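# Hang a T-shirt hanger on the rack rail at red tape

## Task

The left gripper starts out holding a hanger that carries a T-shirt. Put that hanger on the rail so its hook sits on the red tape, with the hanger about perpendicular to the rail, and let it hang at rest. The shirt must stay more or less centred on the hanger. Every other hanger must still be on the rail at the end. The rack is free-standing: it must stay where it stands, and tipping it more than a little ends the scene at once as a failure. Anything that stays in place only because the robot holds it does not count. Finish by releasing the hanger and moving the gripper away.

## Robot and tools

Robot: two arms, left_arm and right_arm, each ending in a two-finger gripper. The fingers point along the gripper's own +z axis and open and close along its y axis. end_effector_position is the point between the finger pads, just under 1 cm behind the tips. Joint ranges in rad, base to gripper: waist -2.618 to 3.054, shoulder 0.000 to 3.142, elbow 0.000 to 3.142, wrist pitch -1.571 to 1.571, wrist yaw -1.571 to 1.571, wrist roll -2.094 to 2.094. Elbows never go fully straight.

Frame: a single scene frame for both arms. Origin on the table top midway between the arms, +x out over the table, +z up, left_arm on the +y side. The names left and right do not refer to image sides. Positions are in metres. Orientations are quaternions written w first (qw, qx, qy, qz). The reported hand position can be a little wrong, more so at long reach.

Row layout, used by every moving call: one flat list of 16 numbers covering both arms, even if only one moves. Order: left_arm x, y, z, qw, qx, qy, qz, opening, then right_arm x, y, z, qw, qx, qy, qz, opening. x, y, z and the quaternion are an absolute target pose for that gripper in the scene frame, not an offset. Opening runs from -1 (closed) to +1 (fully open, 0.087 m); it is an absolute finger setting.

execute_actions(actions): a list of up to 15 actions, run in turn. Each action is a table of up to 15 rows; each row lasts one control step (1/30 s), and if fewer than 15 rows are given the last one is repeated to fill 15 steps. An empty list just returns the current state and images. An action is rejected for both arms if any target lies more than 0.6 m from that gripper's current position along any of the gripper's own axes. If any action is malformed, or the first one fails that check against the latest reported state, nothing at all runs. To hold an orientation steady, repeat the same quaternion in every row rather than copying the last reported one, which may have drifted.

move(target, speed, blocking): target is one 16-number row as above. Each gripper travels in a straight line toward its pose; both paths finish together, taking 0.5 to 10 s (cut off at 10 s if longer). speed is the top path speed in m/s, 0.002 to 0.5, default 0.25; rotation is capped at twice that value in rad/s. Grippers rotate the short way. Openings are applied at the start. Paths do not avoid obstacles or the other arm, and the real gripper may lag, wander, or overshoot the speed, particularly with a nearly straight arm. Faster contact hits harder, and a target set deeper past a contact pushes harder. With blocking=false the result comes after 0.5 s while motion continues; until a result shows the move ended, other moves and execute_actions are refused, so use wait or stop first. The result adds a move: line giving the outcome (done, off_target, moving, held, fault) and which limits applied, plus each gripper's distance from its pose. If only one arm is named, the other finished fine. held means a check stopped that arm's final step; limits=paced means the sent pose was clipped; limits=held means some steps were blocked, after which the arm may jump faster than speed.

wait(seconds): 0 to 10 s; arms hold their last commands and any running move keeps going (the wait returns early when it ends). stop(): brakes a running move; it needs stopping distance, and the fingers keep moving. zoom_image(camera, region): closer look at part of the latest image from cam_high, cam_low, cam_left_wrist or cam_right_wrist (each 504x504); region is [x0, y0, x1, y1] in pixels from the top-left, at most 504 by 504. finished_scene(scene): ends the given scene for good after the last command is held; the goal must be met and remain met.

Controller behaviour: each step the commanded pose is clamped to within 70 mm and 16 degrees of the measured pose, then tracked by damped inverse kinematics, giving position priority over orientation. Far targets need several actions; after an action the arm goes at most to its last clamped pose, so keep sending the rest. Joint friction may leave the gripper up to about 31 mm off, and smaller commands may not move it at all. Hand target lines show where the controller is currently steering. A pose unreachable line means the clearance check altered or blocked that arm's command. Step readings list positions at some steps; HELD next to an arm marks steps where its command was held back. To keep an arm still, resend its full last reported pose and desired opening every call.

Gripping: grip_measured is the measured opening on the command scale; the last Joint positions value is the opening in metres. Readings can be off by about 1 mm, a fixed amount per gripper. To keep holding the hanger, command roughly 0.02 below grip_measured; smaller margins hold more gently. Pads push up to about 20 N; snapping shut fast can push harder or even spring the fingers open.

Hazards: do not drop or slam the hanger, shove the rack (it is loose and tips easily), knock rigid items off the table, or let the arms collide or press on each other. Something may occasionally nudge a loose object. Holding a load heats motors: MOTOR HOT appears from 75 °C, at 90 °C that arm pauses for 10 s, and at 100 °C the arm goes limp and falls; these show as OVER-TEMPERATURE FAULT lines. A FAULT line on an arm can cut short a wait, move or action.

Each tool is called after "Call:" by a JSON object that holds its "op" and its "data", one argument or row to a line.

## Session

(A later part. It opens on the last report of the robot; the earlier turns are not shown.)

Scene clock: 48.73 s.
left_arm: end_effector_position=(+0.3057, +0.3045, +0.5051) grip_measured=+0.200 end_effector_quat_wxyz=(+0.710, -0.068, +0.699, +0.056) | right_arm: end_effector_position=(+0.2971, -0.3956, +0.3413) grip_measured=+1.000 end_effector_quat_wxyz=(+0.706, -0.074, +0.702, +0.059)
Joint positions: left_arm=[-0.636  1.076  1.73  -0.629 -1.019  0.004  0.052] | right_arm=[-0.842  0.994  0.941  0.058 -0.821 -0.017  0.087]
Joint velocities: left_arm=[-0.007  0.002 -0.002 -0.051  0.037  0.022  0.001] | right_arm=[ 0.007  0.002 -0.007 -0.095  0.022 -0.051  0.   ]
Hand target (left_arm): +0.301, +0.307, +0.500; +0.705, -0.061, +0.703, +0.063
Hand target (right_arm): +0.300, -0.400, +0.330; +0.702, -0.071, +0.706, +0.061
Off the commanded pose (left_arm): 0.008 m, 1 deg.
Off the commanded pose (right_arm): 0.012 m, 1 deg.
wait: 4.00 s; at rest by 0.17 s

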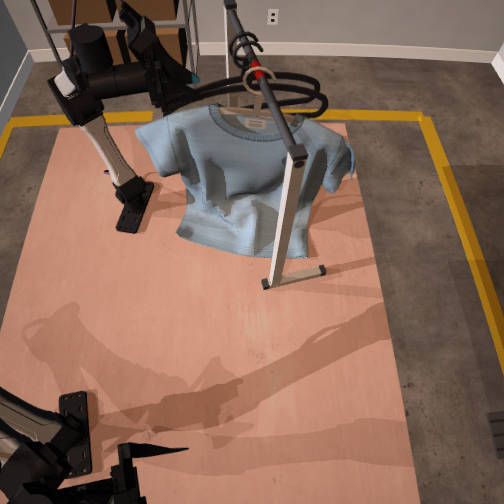

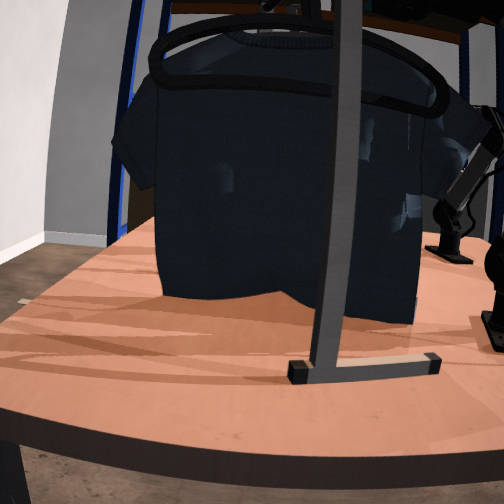

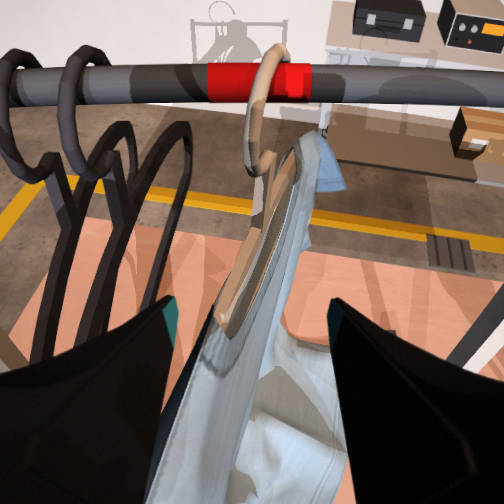

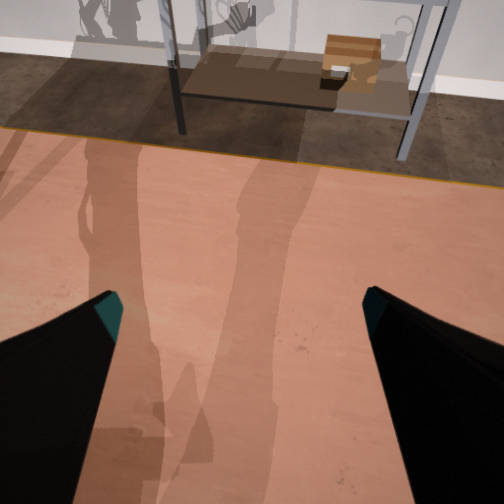

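Call:
{"op": "move", "data": {
  "target": [0.422,0.328,0.478,0.704,-0.062,0.704,0.062,0.2,0.3,-0.4,0.33,0.702,-0.071,0.706,0.061,1],
  "speed": 0.1
}}

Call:
{"op": "move", "data": {
  "target": [0.422,0.328,0.478,0.704,-0.062,0.704,0.062,-1,0.3,-0.4,0.33,0.702,-0.071,0.706,0.061,1]
}}

Call:
{"op": "move", "data": {
  "target": [0.422,0.328,0.478,0.694,-0.135,0.694,0.135,-1,0.3,-0.4,0.33,0.702,-0.071,0.706,0.061,1],
  "speed": 0.1
}}

Call:
{"op": "move", "data": {
  "target": [0.422,0.328,0.478,0.694,-0.135,0.694,0.135,0.2,0.3,-0.4,0.33,0.702,-0.071,0.706,0.061,1]
}}

Call:
{"op": "move", "data": {
  "target": [0.3,0.30,0.5,0.704,-0.062,0.704,0.062,0.2,0.3,-0.4,0.33,0.702,-0.071,0.706,0.061,1],
  "speed": 0.12
}}

Call:
{"op": "wait", "data": {
  "seconds": 4
}}

Scene clock: 64.33 s.
left_arm: end_effector_position=(+0.4119, +0.3296, +0.4862) grip_measured=+0.200 end_effector_quat_wxyz=(+0.709, -0.066, +0.700, +0.059) | right_arm: end_effector_position=(+0.2971, -0.3956, +0.3413) grip_measured=+1.000 end_effector_quat_wxyz=(+0.706, -0.074, +0.702, +0.059)
Joint positions: left_arm=[-0.145  1.243  1.696 -0.439 -0.529 -0.004  0.052] | right_arm=[-0.842  0.994  0.941  0.058 -0.821 -0.017  0.087]
Joint velocities: left_arm=[-0.017 -0.007 -0.007 -0.154 -0.095 -0.007  0.001] | right_arm=[ 0.012 -0.012 -0.007 -0.022  0.081  0.051  0.   ]
Hand target (left_arm): +0.420, +0.329, +0.478; +0.703, -0.063, +0.705, +0.061
Hand target (right_arm): +0.300, -0.400, +0.330; +0.702, -0.071, +0.706, +0.061
Off the commanded pose (left_arm): 0.013 m, 1 deg.
Off the commanded pose (right_arm): 0.012 m, 1 deg.
move: off_target (left_arm, right_arm)

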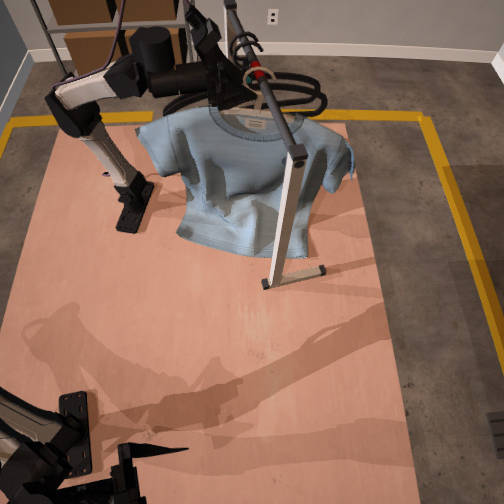

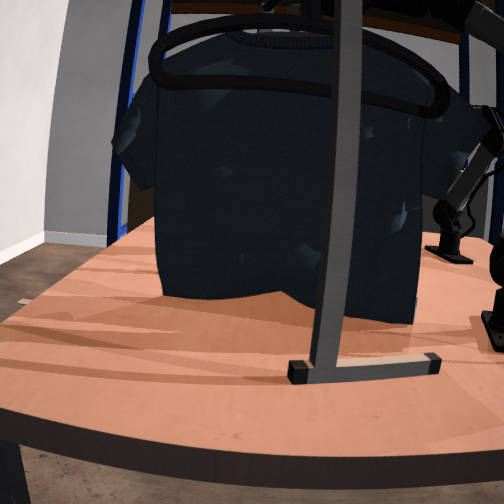

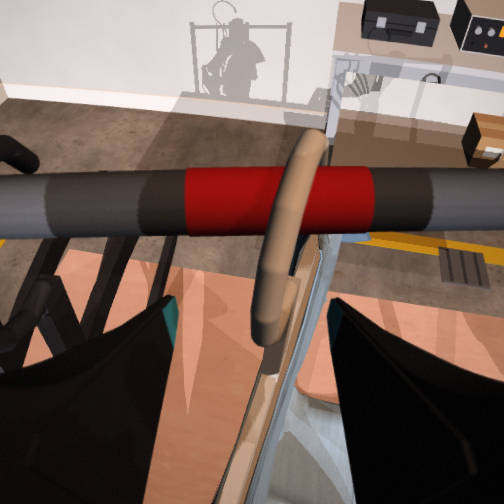

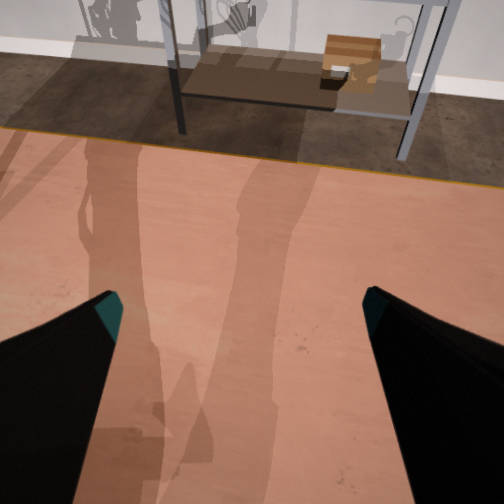

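Scene clock: 65.03 s.
left_arm: end_effector_position=(+0.4121, +0.3303, +0.4871) grip_measured=-0.856 end_effector_quat_wxyz=(+0.710, -0.067, +0.698, +0.059) | right_arm: end_effector_position=(+0.2971, -0.3956, +0.3413) grip_measured=+1.000 end_effector_quat_wxyz=(+0.706, -0.074, +0.702, +0.059)
Joint positions: left_arm=[-0.143  1.243  1.696 -0.435 -0.528 -0.004  0.006] | right_arm=[-0.842  0.994  0.941  0.058 -0.821 -0.017  0.087]
Joint velocities: left_arm=[-0.002 -0.017 -0.007  0.037  0.022  0.007  0.002] | right_arm=[ 0.017 -0.017 -0.027 -0.051 -0.007 -0.11   0.   ]
Hand target (left_arm): +0.422, +0.328, +0.478; +0.704, -0.062, +0.704, +0.062
Hand target (right_arm): +0.300, -0.400, +0.330; +0.702, -0.071, +0.706, +0.061
Off the commanded pose (left_arm): 0.014 m, 1 deg.
Off the commanded pose (right_arm): 0.012 m, 1 deg.
move: off_target (left_arm, right_arm)

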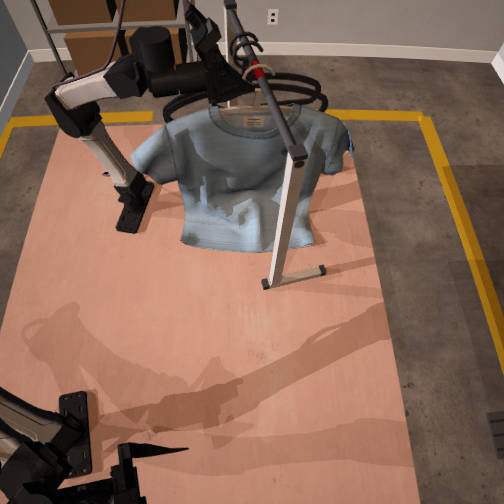

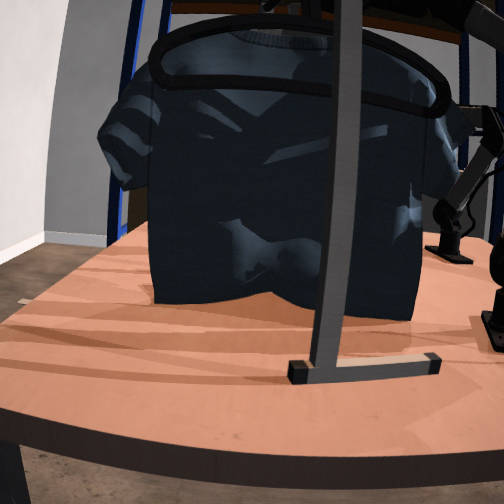

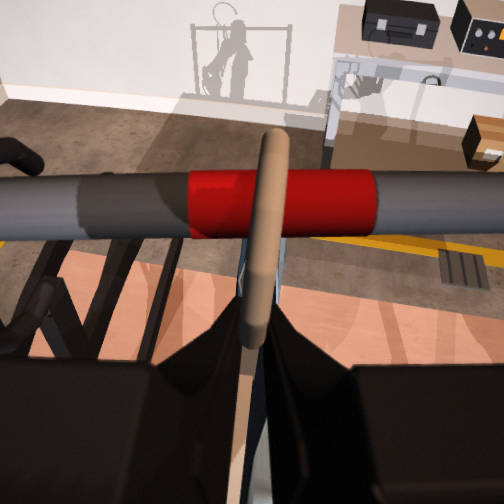

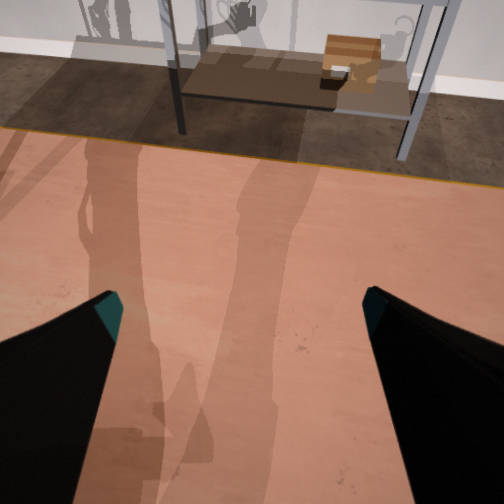

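Scene clock: 66.43 s.
left_arm: end_effector_position=(+0.4151, +0.3317, +0.4873) grip_measured=-0.856 end_effector_quat_wxyz=(+0.705, -0.138, +0.685, +0.121) | right_arm: end_effector_position=(+0.2971, -0.3956, +0.3413) grip_measured=+1.000 end_effector_quat_wxyz=(+0.706, -0.074, +0.702, +0.059)
Joint positions: left_arm=[-0.252  1.308  1.723 -0.38  -0.827 -0.004  0.006] | right_arm=[-0.842  0.994  0.941  0.058 -0.821 -0.017  0.087]
Joint velocities: left_arm=[-0.002 -0.002  0.007 -0.095 -0.007 -0.051  0.   ] | right_arm=[ 0.002 -0.007  0.012 -0.022  0.007  0.066  0.   ]
Hand target (left_arm): +0.422, +0.329, +0.478; +0.695, -0.134, +0.694, +0.135
Hand target (right_arm): +0.300, -0.400, +0.330; +0.702, -0.071, +0.706, +0.061
Off the commanded pose (left_arm): 0.012 m, 2 deg.
Off the commanded pose (right_arm): 0.012 m, 1 deg.
move: off_target (left_arm, right_arm)

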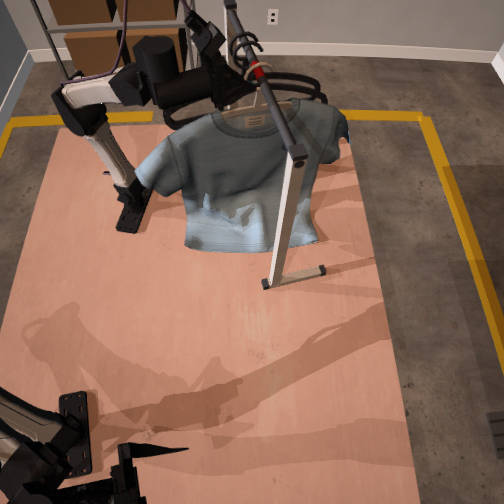

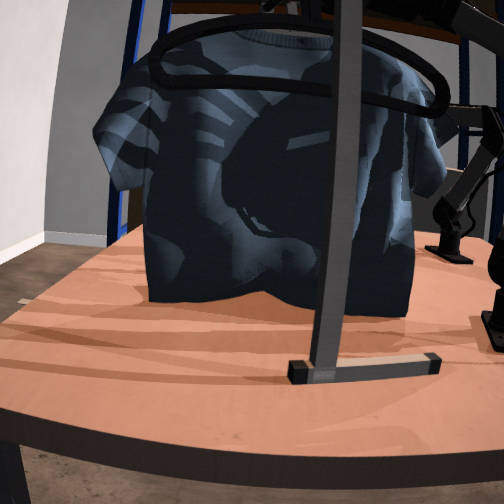

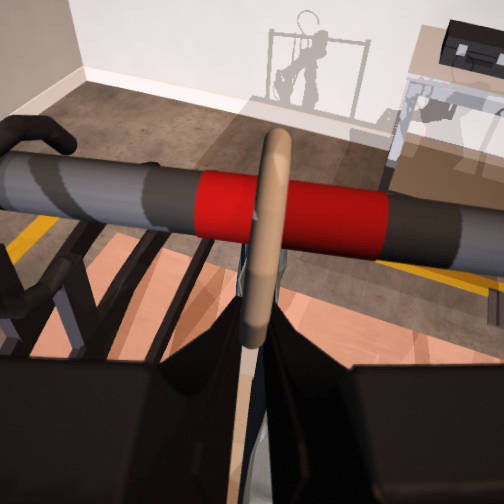

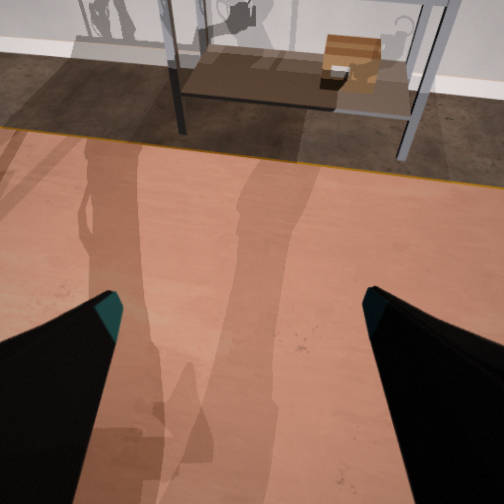

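Scene clock: 67.13 s.
left_arm: end_effector_position=(+0.4143, +0.3337, +0.4873) grip_measured=+0.200 end_effector_quat_wxyz=(+0.704, -0.143, +0.684, +0.125) | right_arm: end_effector_position=(+0.2971, -0.3956, +0.3413) grip_measured=+1.000 end_effector_quat_wxyz=(+0.706, -0.074, +0.702, +0.059)
Joint positions: left_arm=[-0.252  1.308  1.723 -0.38  -0.839 -0.004  0.052] | right_arm=[-0.842  0.994  0.941  0.058 -0.821 -0.017  0.087]
Joint velocities: left_arm=[-0.002 -0.002 -0.002 -0.066 -0.051 -0.007 -0.   ] | right_arm=[-0.002  0.017 -0.017  0.11  -0.037 -0.081  0.   ]
Hand target (left_arm): +0.422, +0.328, +0.478; +0.694, -0.135, +0.694, +0.135
Hand target (right_arm): +0.300, -0.400, +0.330; +0.702, -0.071, +0.706, +0.061
Off the commanded pose (left_arm): 0.013 m, 2 deg.
Off the commanded pose (right_arm): 0.012 m, 1 deg.
move: off_target (left_arm, right_arm)

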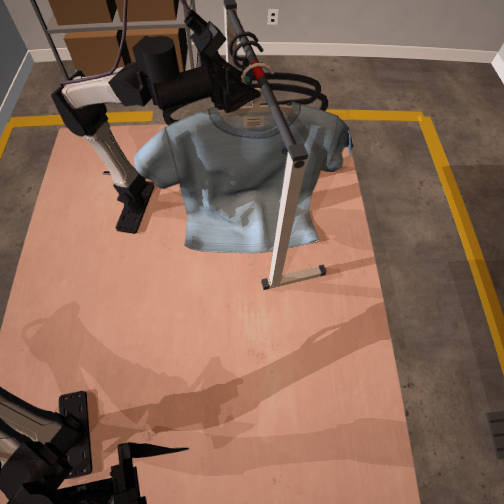

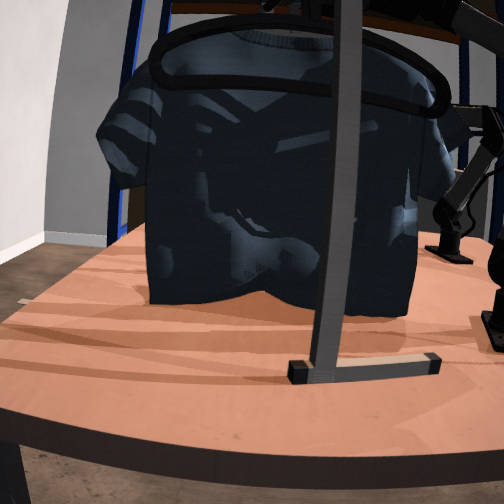

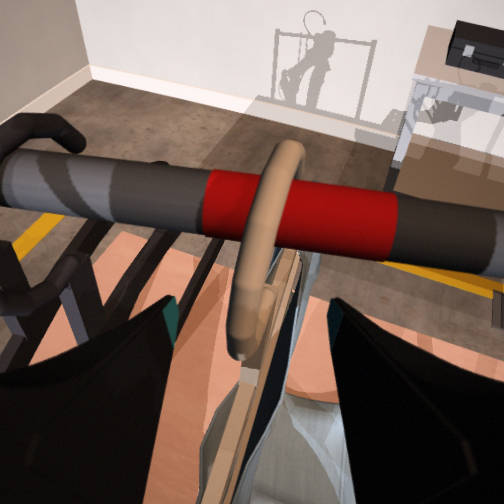

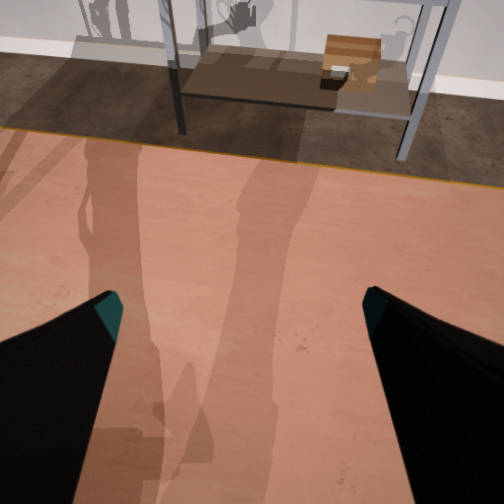

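Scene clock: 68.73 s.
left_arm: end_effector_position=(+0.3064, +0.2949, +0.5018) grip_measured=+0.200 end_effector_quat_wxyz=(+0.708, -0.064, +0.701, +0.059) | right_arm: end_effector_position=(+0.2971, -0.3956, +0.3413) grip_measured=+1.000 end_effector_quat_wxyz=(+0.706, -0.074, +0.702, +0.059)
Joint positions: left_arm=[-0.679  1.091  1.723 -0.615 -1.059  0.007  0.052] | right_arm=[-0.842  0.994  0.941  0.058 -0.821 -0.017  0.087]
Joint velocities: left_arm=[ 0.002 -0.012 -0.012 -0.037 -0.037 -0.022 -0.001] | right_arm=[ 0.007 -0.012  0.012 -0.066 -0.066  0.022  0.   ]
Hand target (left_arm): +0.301, +0.299, +0.500; +0.705, -0.061, +0.704, +0.063
Hand target (right_arm): +0.300, -0.400, +0.330; +0.702, -0.071, +0.706, +0.061
Off the commanded pose (left_arm): 0.008 m, 1 deg.
Off the commanded pose (right_arm): 0.012 m, 1 deg.
move: off_target (right_arm)

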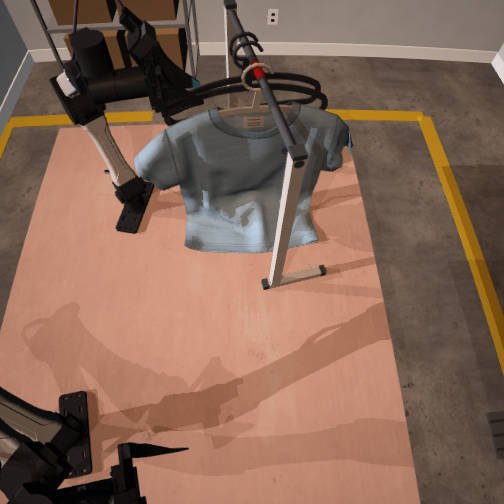

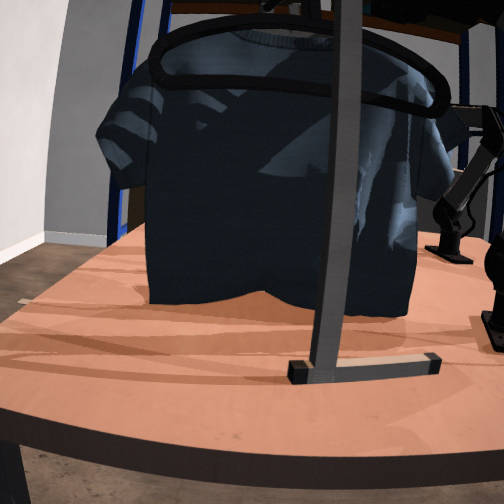

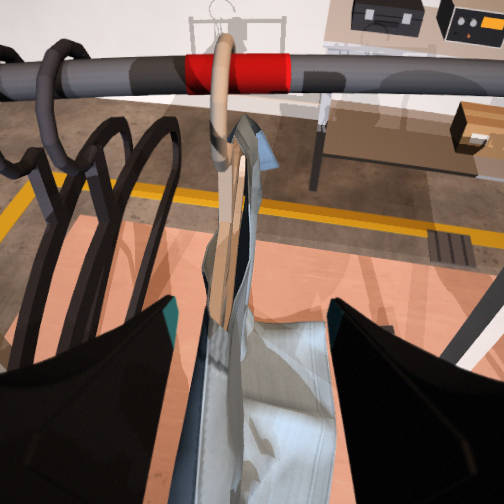

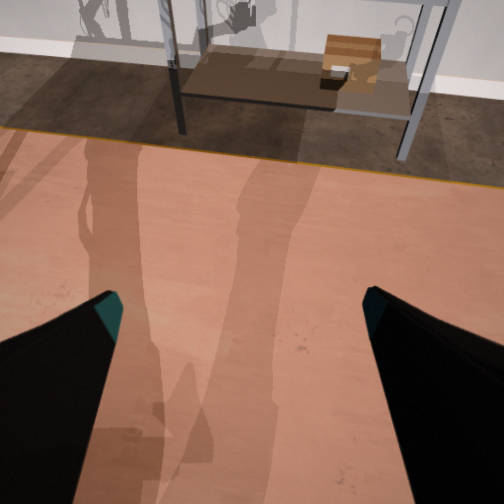

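Scene clock: 72.73 s.
left_arm: end_effector_position=(+0.3063, +0.2953, +0.5015) grip_measured=+0.200 end_effector_quat_wxyz=(+0.707, -0.064, +0.702, +0.060) | right_arm: end_effector_position=(+0.2971, -0.3956, +0.3413) grip_measured=+1.000 end_effector_quat_wxyz=(+0.706, -0.074, +0.702, +0.059)
Joint positions: left_arm=[-0.679  1.091  1.723 -0.617 -1.062  0.007  0.052] | right_arm=[-0.842  0.994  0.941  0.058 -0.821 -0.017  0.087]
Joint velocities: left_arm=[ 0.002 -0.012 -0.012  0.051 -0.051 -0.022 -0.001] | right_arm=[-0.017 -0.002 -0.012  0.051 -0.022  0.022  0.   ]
Hand target (left_arm): +0.301, +0.299, +0.500; +0.705, -0.061, +0.704, +0.063
Hand target (right_arm): +0.300, -0.400, +0.330; +0.702, -0.071, +0.706, +0.061
Off the commanded pose (left_arm): 0.008 m, 1 deg.
Off the commanded pose (right_arm): 0.012 m, 1 deg.
wait: 4.00 s; at rest by 0.17 s

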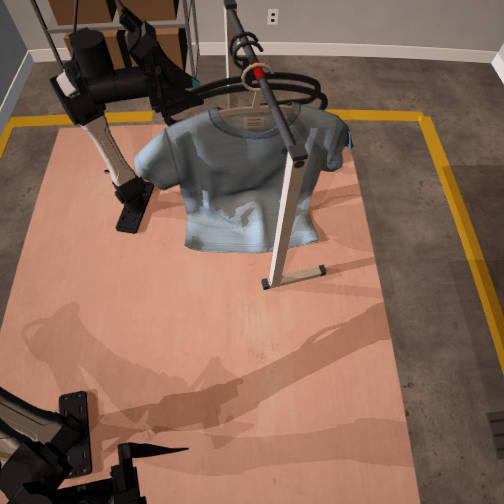

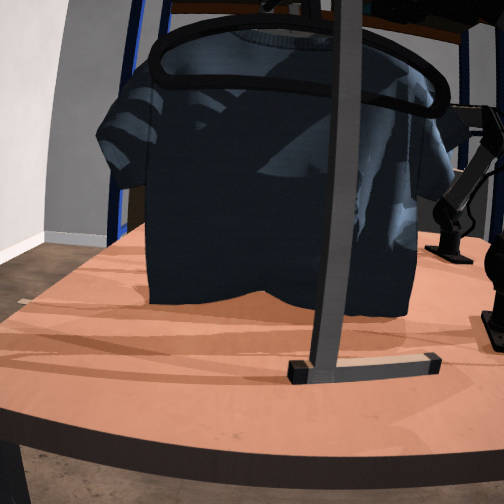

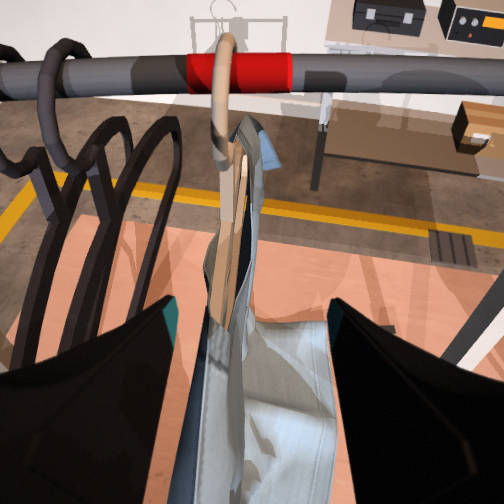

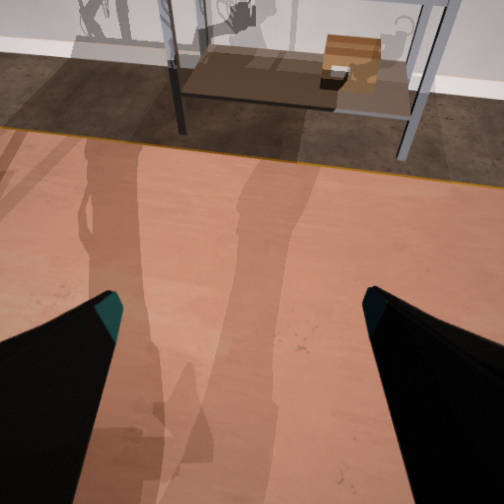

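Call:
{"op": "finished_scene", "data": {
  "scene": 2
}}

The scene is finished: the task was done.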